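# Place small carton on raised block inside tape outline

## Task

Set the small carton down on the raised block so that no part of it extends beyond the blue tape border, and leave the large carton undisturbed in its original state (moving it lowers the result). The carton must stay there by itself once the robot is no longer holding it; a placement that depends on the tool pressing or gripping does not count. Finish by releasing suction and withdrawing the tool.

## Robot and tools

Robot: one six-joint arm (UR7e-type) with a vacuum tool of four suction cups on two air channels, a and b. There is no finger gripper. The reference point, called the cup point, is the centre of the four cup rims when they are uncompressed, and the cups point along its +z axis. In cup-point axes the cups sit at x = -35 and +35 mm; the pair at y = -70 mm belongs to channel a and the pair at y = +70 mm to channel b. The tool body reaches 148 mm to each side along cup-point y. The only camera is cam_wrist (504x504), fixed to the tool. Its nominal frame has +z looking forward, +x to the image right and +y down, but it may be off by roughly 30 mm and 11 degrees.

Scene frame: origin on the table surface under the arm base, +z up, +y to the left when facing +x. Results report the cup point position in metres, its orientation as a wxyz quaternion, and linear and angular velocities (m/s, rad/s). The reported position gets less accurate at long reach.

execute_actions: takes "actions", a list holding zero or one item, plus an optional "pictures" boolean. An empty list sends nothing and only returns the state. A motion item is {"rows": [...], "steps": n}. It holds 1 to 15 rows and up to 15 steps (default 15), each step lasting 1/30 s. Each row is used for one step, and the final row is repeated to fill the remaining steps. Every row has 8 numbers in [-1, 1], in this order: dx, dy, dz, rx, ry, rz, suction_a, suction_b. The first six are an offset, not an absolute pose. They are given in the cup point's own axes and measured from the cup point pose shown in the latest result. If no result has shown it yet, or for a second call in the same reply, they are measured from where the arm is when the action begins. All rows share that same reference; rows do not add up. Scale: 1.0 equals 0.6 m of translation or 180 degrees of rotation, and rx, ry, rz form a single rotation vector. Sending all-zero offsets returns the arm to the reference pose, so it does not act as a pause. A wait item is {"steps": n} with n up to 300. It is counted from the previous result, so your reply time uses some of it. A refused call moves nothing.

Suction numbers are the fraction of full vacuum (about 75 kPa below ambient) for each channel. A value of 0.01 or less switches the channel off, and each setting stays in force until you change it.

Motion limits: on every control step the commanded pose is cut back to within 100 mm and 16 degrees of the measured pose. The arm trails its commands by about 0.17 s. When an action ends, the arm only continues to the last cut-back pose, so compare the reported pose with your goal and send the rest in the next action. If position and orientation cannot both be reached, position wins. A "Hand target" line shows the pose the controller is currently driving toward. A "pose unreachable" line and HELD marks show steps that the clearance check altered or blocked.

move: "target" is one 8-number row, with the same offset convention and scaling as above, and its suction values are applied at the start. The tool travels a straight path toward it lasting 0.5 to 10 s, and the path does not avoid obstacles. "speed" is in m/s, from 0.002 to 0.5 (default 0.25); rotation is capped at twice that figure in rad/s. "stop_force" is optional, 9 to 40 N, and is unavailable during the first 0.2 s of a scene. With it set, the path stops once the wrist sensor senses that much added resistance for two steps, and the arm then backs up two steps and holds. The overshoot can still be double the setting or more, especially at speed. It is measured along the straight line to the target, so it is unreliable when the move rotates the tool. Leave it out when moving away from something you are pressing on. The result has a "move:" line giving the ending (done, contact, off_target, moving, held, fault), any limits (paced = pose clipped; held = some steps blocked, after which the arm may speed up sharply) and the remaining distance to the target.

wait: "seconds" from 0 to 10; it sends nothing new. zoom_image: "camera" must be "cam_wrist"; "region" is [x0, y0, x1, y1] in image pixels measured from the top-left corner, no more than 504 by 504. read_manual: returns only licence text. finished_scene: "scene" is the number of the current scene; calling it ends and grades that scene and cannot be undone.

Other readings: joint positions with their ranges; joint torques, which are noisy and offset and so are a poor contact signal; and wrist force and torque in cup-point axes. The wrist sensor has about 4 N of offset and up to 2.4 N of noise, and it saturates near 50 N. When pressing, the force points from the surface back toward the arm. suction_measured_a and suction_measured_b show the vacuum each channel has reached; a value near 0 means no seal. part_present turns 1 at 0.54 and drops back to 0 below 0.49. A good seal reads at most 0.17 below the command, or 0.27 with both channels open.

Gripping: press both cups of a channel fully onto a flat, smooth face, keeping them clear of edges, holes and seams. A channel with an uncovered cup takes all the airflow and starves the other channel. Vacuum shortens the cups by up to about 12 mm. To release, rest the carton on the block, switch both channels off, then lift at least 15 mm. If a cup seals to the table, switch that channel off.

Hazards: the arm is stiff. Overshooting a contact, or hitting it fast, can cause a 10 s fault stop, triggered by 150 N of external force or by a joint reaching its load limit (139 N m for the first three joints, 26 N m for the wrists, held weight included). Motors warn at 70 °C and brake at 85 °C, and holding loads for a long time heats them. Loose objects may get nudged occasionally. Anything leaving the table fails the task. Avoid drops, slips, slams and hard pushes, and do not disturb the large carton.

Each tool is called after "Request:" as name([rows], argument=value, ...), one row to a line, values as JSON.

## Session

I'll start by looking at the current state.

Request:
execute_actions(actions=[])

Scene clock: 0.00 s of 5300.00 s.
end_effector_position=(+0.4285, +0.0207, +0.4001) suction_measured_a=0.00 part_present_a=0 suction_measured_b=0.00 part_present_b=0 end_effector_quat_wxyz=(-0.002, -0.024, +1.000, -0.001) end_effector_velocity=(-0.000, +0.000, +0.000) end_effector_angular_velocity=(-0.000, -0.000, +0.000)
Joint positions: [-0.316 -1.769  1.733 -1.533 -1.571  1.255]
Joint velocities: [ 0.    -0.001 -0.     0.001 -0.    -0.   ]
Joint torques (N m, as the arm reports them, + toward a larger angle): no reading
Wrist force (N, on the end effector, along its own x y z axes, offset not removed): no reading
Wrist torque (N m, same axes, about the end effector's origin, offset not removed): no reading
Hand target: +0.429, +0.021, +0.400; -0.002, -0.024, +1.000, -0.001

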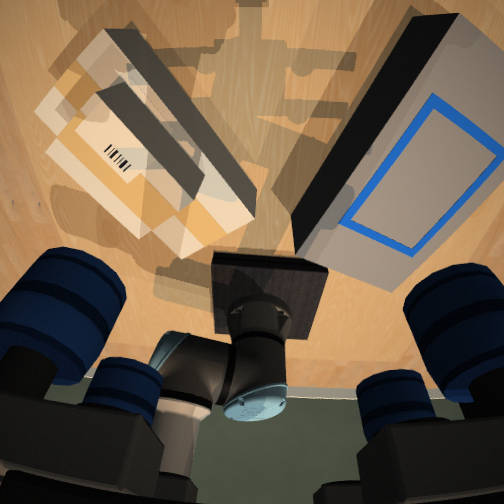

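Request:
zoom_image(camera="cam_wrist", region=[20, 10, 272, 262])

Request:
zoom_image(camera="cam_wrist", region=[252, 0, 504, 300])

Request:
zoom_image(camera="cam_wrist", region=[0, 230, 504, 504])

Region (20, 10, 272, 262) of cam_wrist's 504x504 image, scaled by 2.000, with more detail than that image has.

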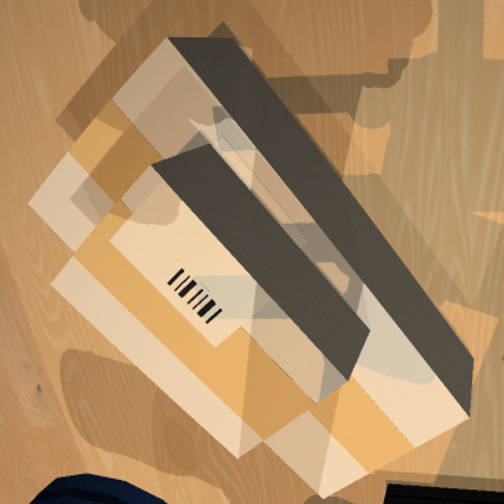

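Region (252, 0, 504, 300) of cam_wrist's 504x504 image, scaled by 1.680, with more detail than that image has; it fills the left 423 columns of this view, and the rest is white.

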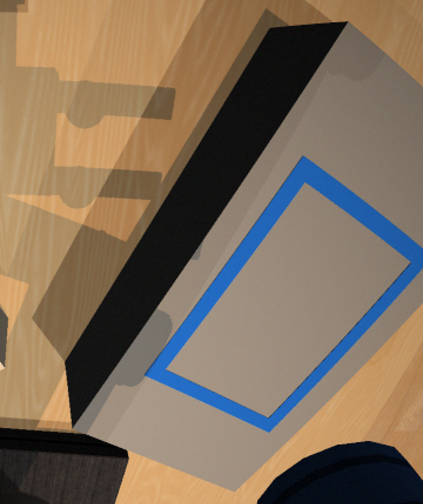

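Region (0, 230, 504, 504) of cam_wrist's 504x504 image, scaled by 1.000; it fills the top 274 rows of this view, and the rest is white.

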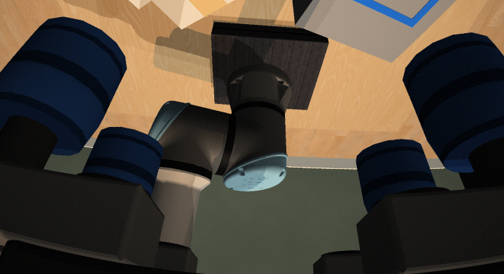

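Request:
zoom_image(camera="cam_wrist", region=[0, 236, 180, 416])

Request:
zoom_image(camera="cam_wrist", region=[324, 250, 504, 430])

Request:
zoom_image(camera="cam_wrist", region=[190, 236, 350, 396])

Region (0, 236, 180, 416) of cam_wrist's 504x504 image, scaled by 2.800, with more detail than that image has.

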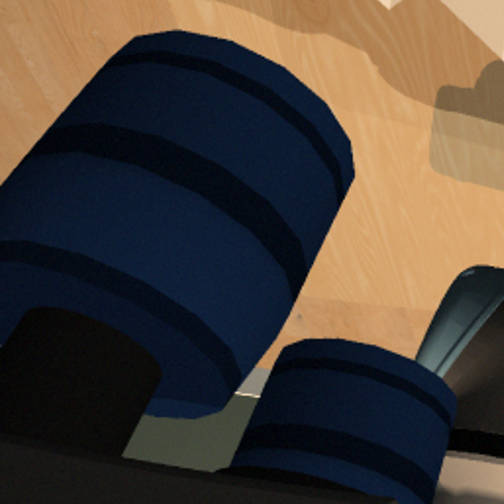

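Region (324, 250, 504, 430) of cam_wrist's 504x504 image, scaled by 2.800, with more detail than that image has.

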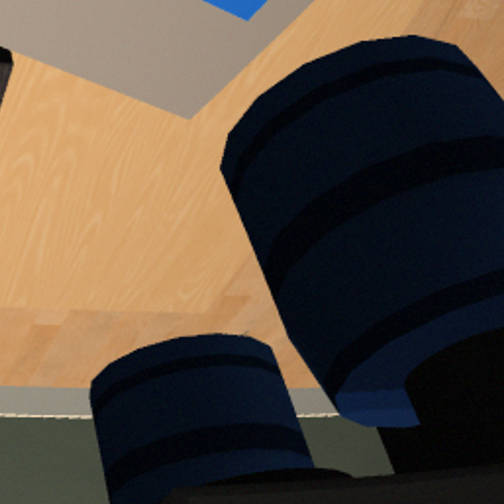

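Region (190, 236, 350, 396) of cam_wrist's 504x504 image, scaled by 3.150, with more detail than that image has.

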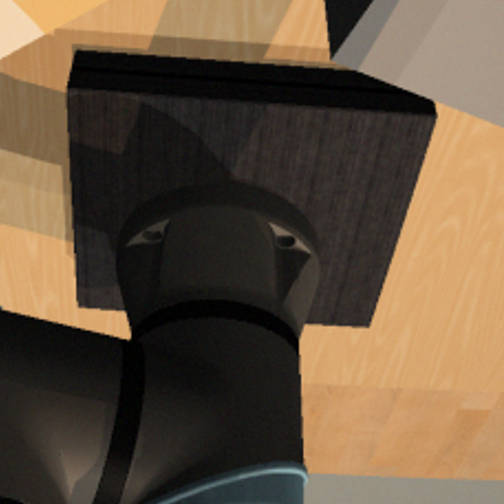

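Request:
zoom_image(camera="cam_wrist", region=[30, 20, 156, 146])

Request:
zoom_image(camera="cam_wrist", region=[134, 140, 260, 266])

Request:
zoom_image(camera="cam_wrist", region=[30, 125, 156, 251])

Region (30, 20, 156, 146) of cam_wrist's 504x504 image, scaled by 4.000, with more detail than that image has.

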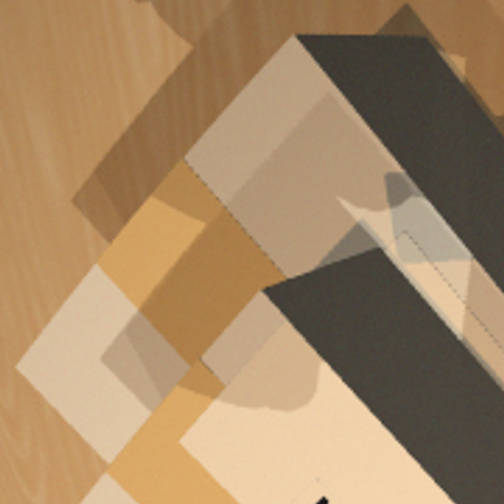

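Region (134, 140, 260, 266) of cam_wrist's 504x504 image, scaled by 4.000, with more detail than that image has.

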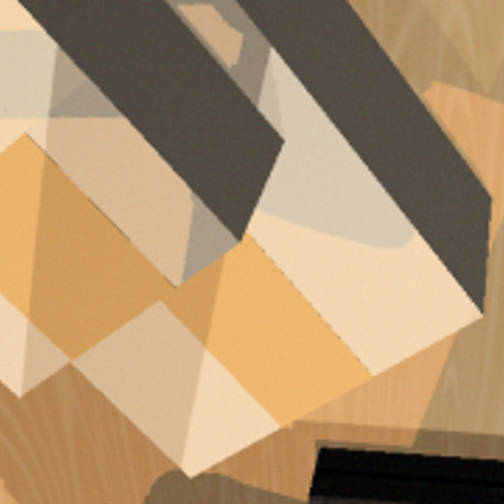

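Region (30, 125, 156, 251) of cam_wrist's 504x504 image, scaled by 4.000, with more detail than that image has.

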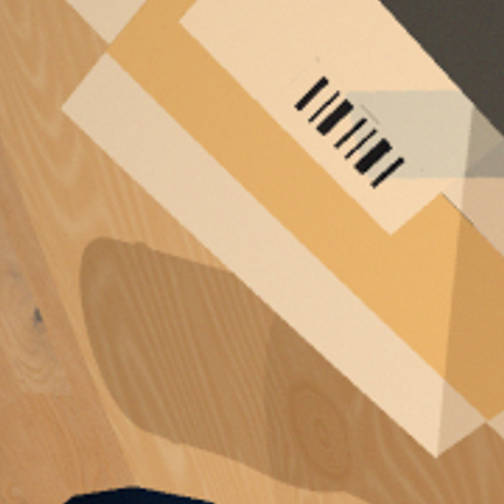

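Request:
zoom_image(camera="cam_wrist", region=[280, 176, 432, 302])

Request:
zoom_image(camera="cam_wrist", region=[378, 0, 504, 126])

Request:
zoom_image(camera="cam_wrist", region=[378, 80, 504, 206])

Region (280, 176, 432, 302) of cam_wrist's 504x504 image, scaled by 3.316, with more detail than that image has; it fills the top 418 rows of this view, and the rest is white.

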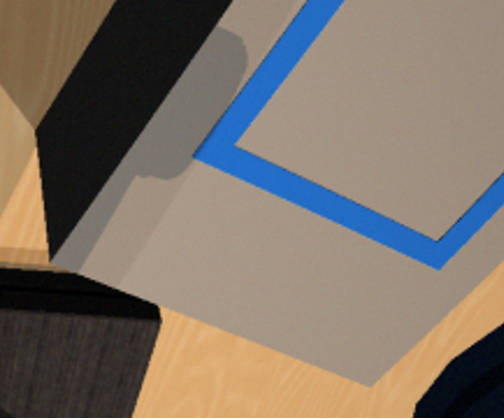

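Region (378, 0, 504, 126) of cam_wrist's 504x504 image, scaled by 4.000, with more detail than that image has.

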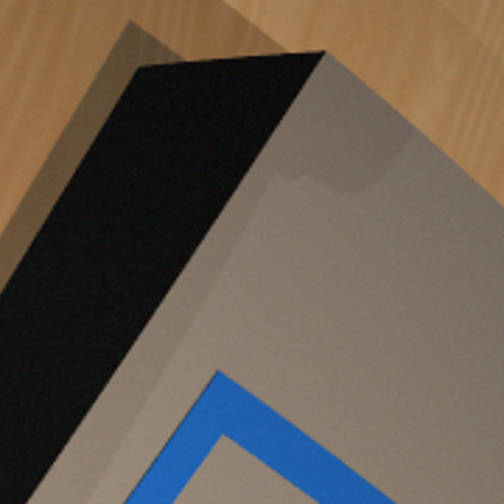

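Region (378, 80, 504, 206) of cam_wrist's 504x504 image, scaled by 4.000, with more detail than that image has.

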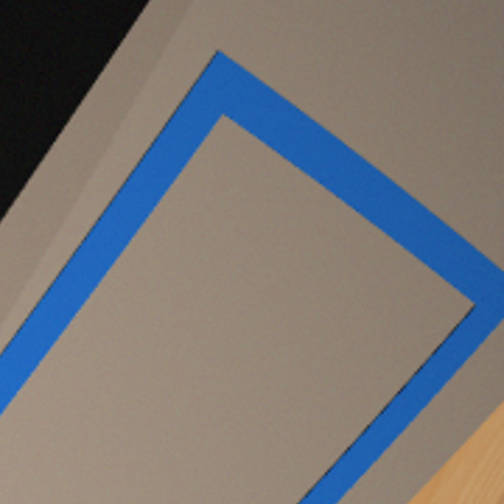

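Request:
move(target=[-0.0341, 0.1852, 0.2752, 0, 0, -0.2014, 0, 0], speed=0.3)

Scene clock: 121.67 s of 5300.00 s.
end_effector_position=(+0.4433, +0.1322, +0.2350) suction_measured_a=0.00 part_present_a=0 suction_measured_b=0.00 part_present_b=0 end_effector_quat_wxyz=(-0.002, -0.333, +0.943, -0.000) end_effector_velocity=(+0.001, +0.000, -0.001) end_effector_angular_velocity=(-0.000, -0.003, +0.004)
Joint positions: [-0.05  -1.606  2.023 -1.986 -1.571  0.888]
Joint velocities: [ 0.001  0.003  0.002 -0.007 -0.    -0.003]
Joint torques (N m, as the arm reports them, + toward a larger angle): [ 10.26 -12.96 -17.42  -5.82   2.14  -2.85]
Wrist force (N, on the end effector, along its own x y z axes, offset not removed): [-2.1 -4.9 3.0]
Wrist torque (N m, same axes, about the end effector's origin, offset not removed): [-0.63 0.43 0.00]
Hand target: +0.443, +0.132, +0.235; -0.002, -0.333, +0.943, -0.000
Off the commanded pose: 0.000 m, 0 deg.
After step 90, 117.00 s passed at rest.
move: done

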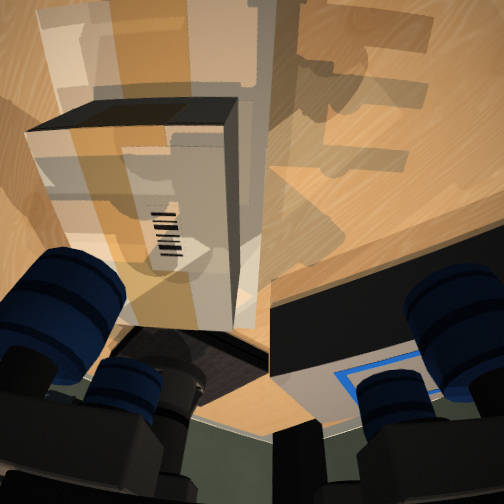

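Request:
zoom_image(camera="cam_wrist", region=[10, 80, 136, 206])

Request:
zoom_image(camera="cam_wrist", region=[136, 80, 262, 206])

Request:
zoom_image(camera="cam_wrist", region=[100, 230, 268, 356])

Region (10, 80, 136, 206) of cam_wrist's 504x504 image, scaled by 4.000, with more detail than that image has.

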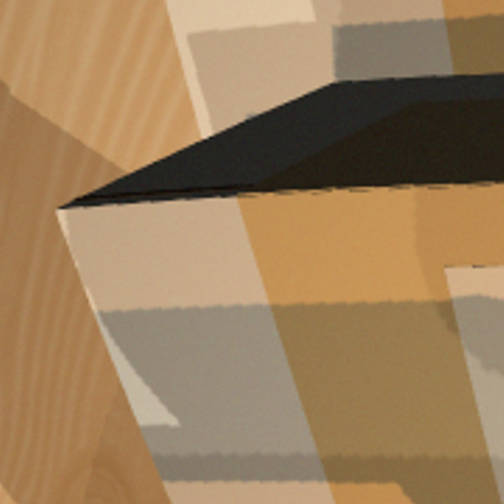

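Region (136, 80, 262, 206) of cam_wrist's 504x504 image, scaled by 4.000, with more detail than that image has.

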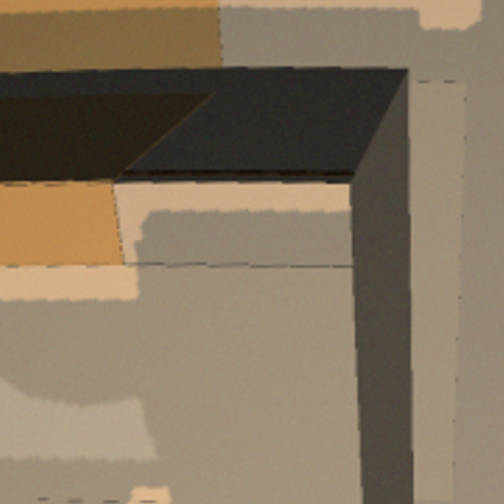

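Region (100, 230, 268, 356) of cam_wrist's 504x504 image, scaled by 3.000, with more detail than that image has; it fills the top 378 rows of this view, and the rest is white.

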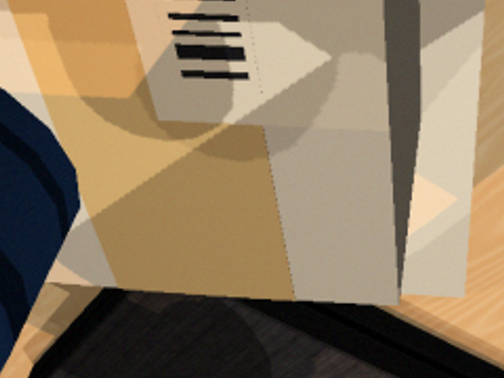

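Request:
move(target=[-0.0067, 0.0017, 0.1033, 0, 0, 0, 0, 1], speed=0.07, stop_force=15)

Scene clock: 161.70 s of 5300.00 s.
end_effector_position=(+0.4457, +0.1354, +0.1732) suction_measured_a=0.00 part_present_a=0 suction_measured_b=0.45 part_present_b=0 end_effector_quat_wxyz=(-0.002, -0.333, +0.943, -0.000) end_effector_velocity=(+0.001, +0.000, -0.001) end_effector_angular_velocity=(+0.000, -0.004, +0.000)
Joint positions: [-0.042 -1.517  2.114 -2.165 -1.571  0.896]
Joint velocities: [ 0.001  0.002  0.001 -0.007  0.     0.001]
Joint torques (N m, as the arm reports them, + toward a larger angle): [  8.62 -20.06 -14.86  -5.61   1.77   1.93]
Wrist force (N, on the end effector, along its own x y z axes, offset not removed): [-0.4 1.1 4.9]
Wrist torque (N m, same axes, about the end effector's origin, offset not removed): [0.28 0.01 -0.09]
Hand target: +0.446, +0.135, +0.173; -0.002, -0.333, +0.943, -0.000
Off the commanded pose: 0.000 m, 0 deg.
After step 90, 35.70 s passed at rest.
move: done

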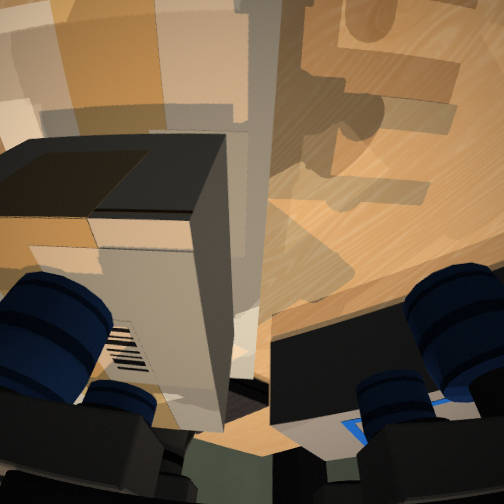

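Request:
execute_actions(actions=[])

Scene clock: 164.83 s of 5300.00 s.
end_effector_position=(+0.4457, +0.1354, +0.1730) suction_measured_a=0.00 part_present_a=0 suction_measured_b=0.91 part_present_b=1 end_effector_quat_wxyz=(-0.002, -0.333, +0.943, -0.000) end_effector_velocity=(+0.000, -0.001, -0.000) end_effector_angular_velocity=(-0.001, +0.001, -0.002)
Joint positions: [-0.042 -1.517  2.114 -2.166 -1.571  0.896]
Joint velocities: [-0.001  0.     0.    -0.    -0.001  0.   ]
Joint torques (N m, as the arm reports them, + toward a larger angle): [ 11.71 -16.7  -18.05  -6.08  -1.86   2.08]
Wrist force (N, on the end effector, along its own x y z axes, offset not removed): [5.2 -3.0 4.8]
Wrist torque (N m, same axes, about the end effector's origin, offset not removed): [0.03 -0.86 0.01]
Hand target: +0.446, +0.135, +0.173; -0.002, -0.333, +0.943, -0.000
Off the commanded pose: 0.000 m, 0 deg.
Steps of this call (steps 1 to 94: nothing new was sent). Readings (end_effector_position | what the end effector reports):
1: (+0.4457, +0.1354, +0.1732) | suction_measured_a=0.00 part_present_a=0 suction_measured_b=0.54 part_present_b=1
2: (+0.4457, +0.1354, +0.1731) | suction_measured_a=0.00 part_present_a=0 suction_measured_b=0.61 part_present_b=1
4: (+0.4457, +0.1354, +0.1731) | suction_measured_a=0.00 part_present_a=0 suction_measured_b=0.73 part_present_b=1
8: (+0.4457, +0.1354, +0.1730) | suction_measured_a=0.00 part_present_a=0 suction_measured_b=0.84 part_present_b=1
94: the state above

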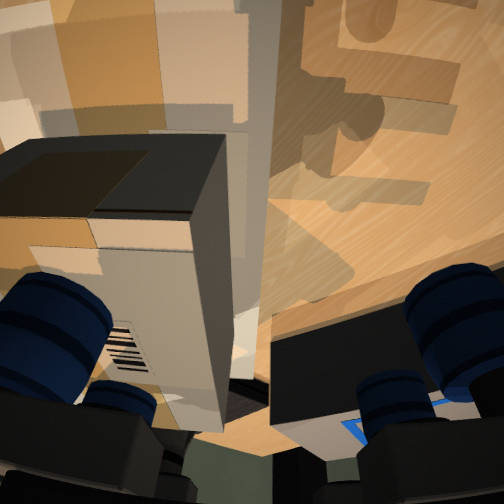

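Request:
zoom_image(camera="cam_wrist", region=[130, 110, 270, 250])

Request:
zoom_image(camera="cam_wrist", region=[140, 300, 280, 440])

Request:
zoom_image(camera="cam_wrist", region=[0, 100, 140, 240])

Region (130, 110, 270, 250) of cam_wrist's 504x504 image, scaled by 3.600, with more detail than that image has.

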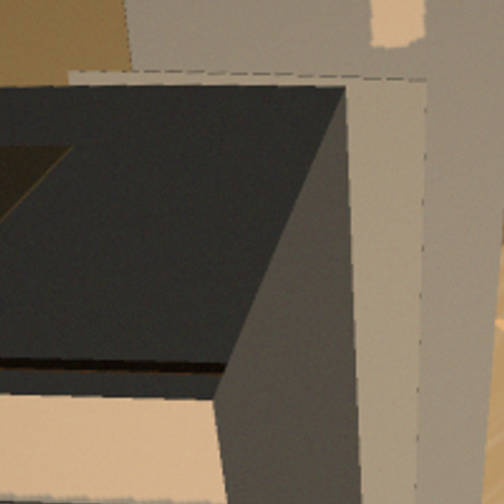

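Region (140, 300, 280, 440) of cam_wrist's 504x504 image, scaled by 3.600, with more detail than that image has.

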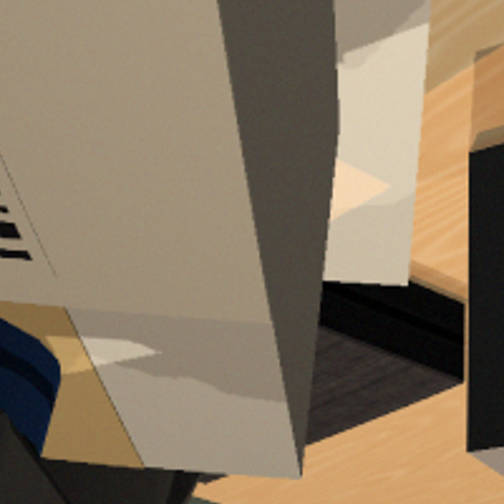

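Region (0, 100, 140, 240) of cam_wrist's 504x504 image, scaled by 3.600, with more detail than that image has.

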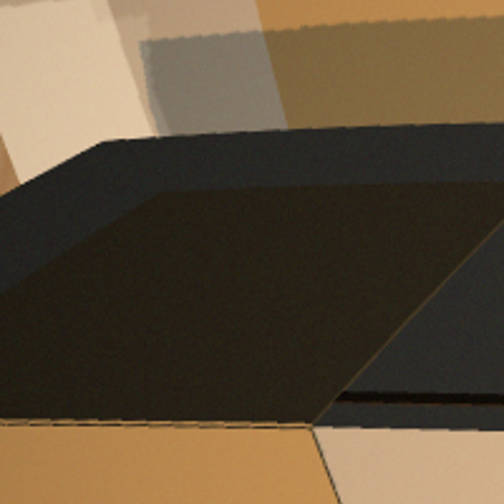

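Request:
move(target=[0.5182, -0.4287, -0.095, 0, 0, 0.3297, 0, 1], speed=0.4)

Scene clock: 225.47 s of 5300.00 s.
end_effector_position=(+0.3655, -0.2593, +0.2306) suction_measured_a=0.00 part_present_a=0 suction_measured_b=0.91 part_present_b=1 end_effector_quat_wxyz=(-0.001, +0.177, +0.984, -0.000) end_effector_velocity=(-0.000, -0.002, +0.000) end_effector_angular_velocity=(-0.001, -0.000, -0.004)
Joint positions: [-0.966 -1.636  2.066 -1.998 -1.571  1.007]
Joint velocities: [-0.003  0.003 -0.004  0.    -0.     0.001]
Joint torques (N m, as the arm reports them, + toward a larger angle): [-13.85 -14.65 -37.87  -1.48   2.46   2.29]
Wrist force (N, on the end effector, along its own x y z axes, offset not removed): [2.8 -1.9 9.3]
Wrist torque (N m, same axes, about the end effector's origin, offset not removed): [0.10 -0.45 -0.05]
Hand target: +0.366, -0.260, +0.231; -0.001, +0.177, +0.984, -0.000
Off the commanded pose: 0.001 m, 0 deg.
After step 90, 55.67 s passed at rest.
move: done

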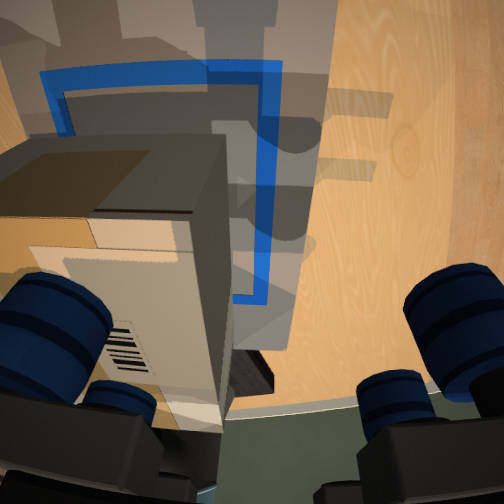

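Request:
zoom_image(camera="cam_wrist", region=[190, 40, 316, 166])

Request:
zoom_image(camera="cam_wrist", region=[10, 40, 136, 166])

Request:
zoom_image(camera="cam_wrist", region=[190, 240, 316, 366])

Region (190, 40, 316, 166) of cam_wrist's 504x504 image, scaled by 4.000, with more detail than that image has.

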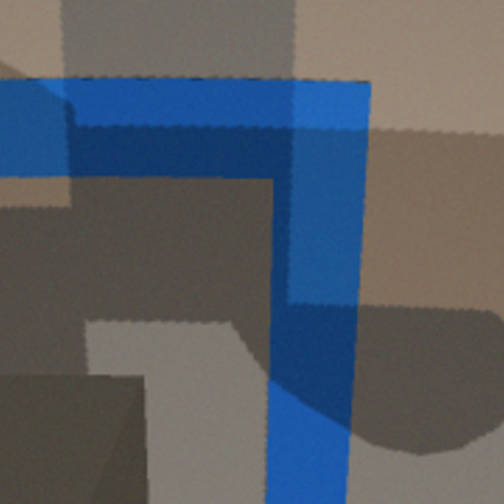

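Region (10, 40, 136, 166) of cam_wrist's 504x504 image, scaled by 4.000, with more detail than that image has.

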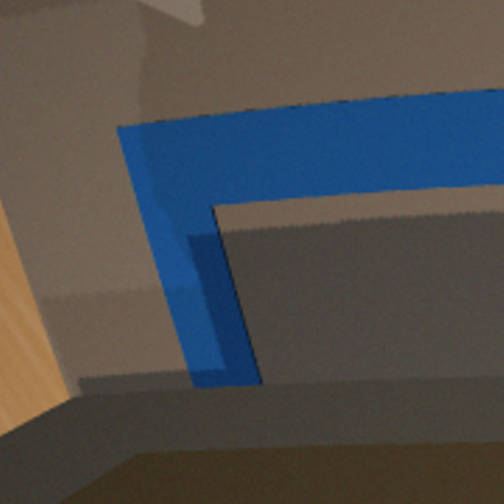

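Region (190, 240, 316, 366) of cam_wrist's 504x504 image, scaled by 4.000, with more detail than that image has.

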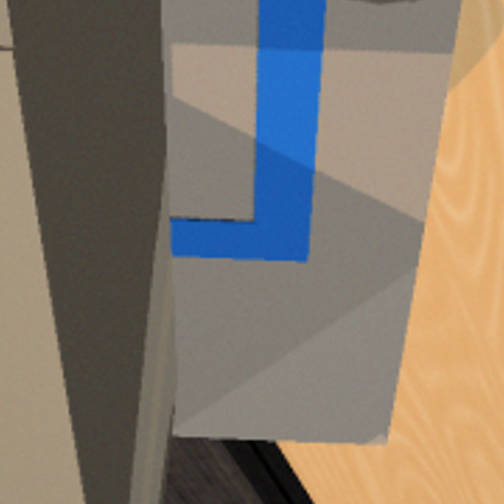

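Request:
move(target=[-0.0067, -0.006, 0.0693, 0, 0, 0, 0, 1], speed=0.15)

Request:
move(target=[0, 0, 0.027, 0, 0, 0, 0, 1], speed=0.012, stop_force=12)

Scene clock: 270.73 s of 5300.00 s.
end_effector_position=(+0.3679, -0.2640, +0.1893) suction_measured_a=0.00 part_present_a=0 suction_measured_b=0.91 part_present_b=1 end_effector_quat_wxyz=(-0.001, +0.177, +0.984, -0.000) end_effector_velocity=(+0.001, -0.000, -0.003) end_effector_angular_velocity=(+0.000, -0.001, +0.001)
Joint positions: [-0.968 -1.571  2.123 -2.12  -1.571  1.005]
Joint velocities: [ 0.001  0.005  0.003 -0.008  0.001 -0.001]
Joint torques (N m, as the arm reports them, + toward a larger angle): [-10.83 -16.94 -17.82  -6.34   1.75  -2.24]
Wrist force (N, on the end effector, along its own x y z axes, offset not removed): [2.6 1.1 5.4]
Wrist torque (N m, same axes, about the end effector's origin, offset not removed): [0.36 -0.63 0.09]
Hand target: +0.368, -0.264, +0.189; -0.001, +0.177, +0.984, -0.000
Off the commanded pose: 0.000 m, 0 deg.
After step 90, 41.37 s passed at rest.
move: done

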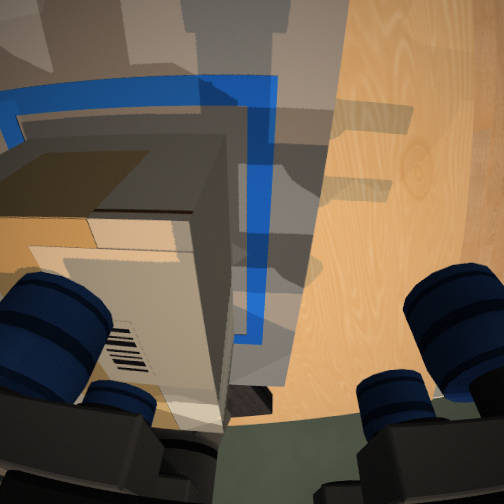

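Scene clock: 271.80 s of 5300.00 s.
end_effector_position=(+0.3680, -0.2640, +0.1810) suction_measured_a=0.00 part_present_a=0 suction_measured_b=0.91 part_present_b=1 end_effector_quat_wxyz=(-0.001, +0.177, +0.984, -0.000) end_effector_velocity=(-0.000, +0.001, +0.001) end_effector_angular_velocity=(+0.004, +0.003, +0.000)
Joint positions: [-0.968 -1.559  2.136 -2.145 -1.571  1.005]
Joint velocities: [ 0.    -0.002 -0.003  0.01  -0.     0.   ]
Joint torques (N m, as the arm reports them, + toward a larger angle): [-10.99 -20.08 -14.98   1.14  -2.68   0.99]
Wrist force (N, on the end effector, along its own x y z axes, offset not removed): [11.3 0.6 -48.5]
Wrist torque (N m, same axes, about the end effector's origin, offset not removed): [-3.53 -0.86 -0.76]
Hand target: +0.368, -0.264, +0.181; -0.001, +0.177, +0.984, -0.000
Off the commanded pose: 0.008 m, 0 deg.
move: contact

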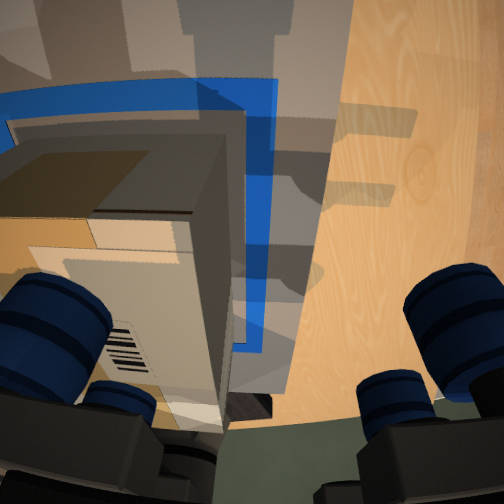

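Request:
execute_actions([
  {"rows": [[0, 0, -0.0015, 0, 0, 0, 0, 0]], "steps": 12},
], pictures=false)

Scene clock: 275.73 s of 5300.00 s.
end_effector_position=(+0.3680, -0.2640, +0.1819) suction_measured_a=0.00 part_present_a=0 suction_measured_b=0.00 part_present_b=0 end_effector_quat_wxyz=(-0.001, +0.177, +0.984, -0.000) end_effector_velocity=(-0.000, +0.000, +0.001) end_effector_angular_velocity=(+0.000, -0.000, -0.000)
Joint positions: [-0.968 -1.56   2.134 -2.142 -1.571  1.005]
Joint velocities: [-0.    -0.002 -0.     0.002  0.    -0.   ]
Joint torques (N m, as the arm reports them, + toward a larger angle): [ -0.24 -28.78 -22.5    0.7    0.66  -1.44]
Wrist force (N, on the end effector, along its own x y z axes, offset not removed): [-1.7 -0.7 -27.5]
Wrist torque (N m, same axes, about the end effector's origin, offset not removed): [-2.09 0.12 -0.15]
Hand target: +0.368, -0.264, +0.182; -0.001, +0.177, +0.984, -0.000
Off the commanded pose: 0.000 m, 0 deg.
Steps of this call (steps 1 to 90: nothing new was sent; then 0.53 s passed at rest; steps 91 to 102: all 12 steps of this action). Readings (end_effector_position | what the end effector reports):
91: (+0.3679, -0.2641, +0.1815) | suction_measured_a=0.00 part_present_a=0 suction_measured_b=0.64 part_present_b=1
92: (+0.3680, -0.2641, +0.1816) | suction_measured_a=0.00 part_present_a=0 suction_measured_b=0.06 part_present_b=0
94: (+0.3680, -0.2641, +0.1818) | suction_measured_a=0.00 part_present_a=0 suction_measured_b=0.00 part_present_b=0
98: (+0.3680, -0.2641, +0.1819) | suction_measured_a=0.00 part_present_a=0 suction_measured_b=0.00 part_present_b=0
102: the state above

Request:
move(target=[0, 0, -0.22, 0, 0, 0, 0, 0], speed=0.3)

Scene clock: 279.37 s of 5300.00 s.
end_effector_position=(+0.3682, -0.2640, +0.3136) suction_measured_a=0.00 part_present_a=0 suction_measured_b=0.00 part_present_b=0 end_effector_quat_wxyz=(-0.001, +0.177, +0.984, -0.000) end_effector_velocity=(-0.000, -0.001, +0.003) end_effector_angular_velocity=(-0.000, +0.000, -0.001)
Joint positions: [-0.968 -1.69   1.891 -1.769 -1.571  1.005]
Joint velocities: [-0.001 -0.002 -0.007  0.009 -0.    -0.001]
Joint torques (N m, as the arm reports them, + toward a larger angle): [-11.62 -38.29 -35.95  -1.32  -2.17  -2.41]
Wrist force (N, on the end effector, along its own x y z axes, offset not removed): [1.4 1.6 0.0]
Wrist torque (N m, same axes, about the end effector's origin, offset not removed): [-0.04 -0.08 -0.08]
Hand target: +0.368, -0.264, +0.314; -0.001, +0.177, +0.984, -0.000
Off the commanded pose: 0.000 m, 0 deg.
move: done

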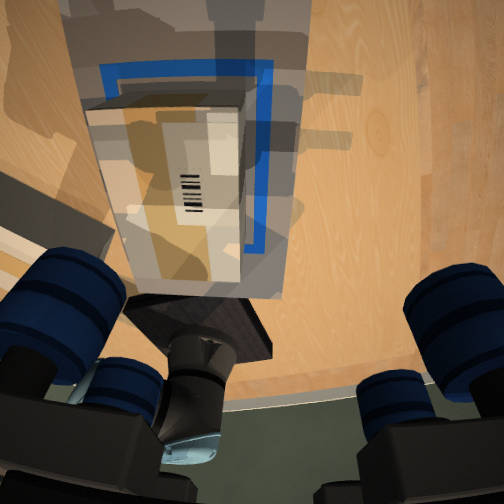

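Request:
zoom_image(camera="cam_wrist", region=[70, 45, 310, 305])

Region (70, 45, 310, 305) of cam_wrist's 504x504 image, scaled by 1.938, with more detail than that image has; it fills the left 465 columns of this view, and the rest is white.

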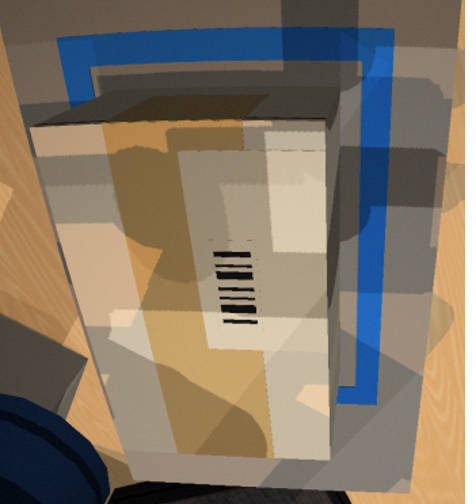

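Request:
finished_scene(scene=1)

The scene is finished: the task was done.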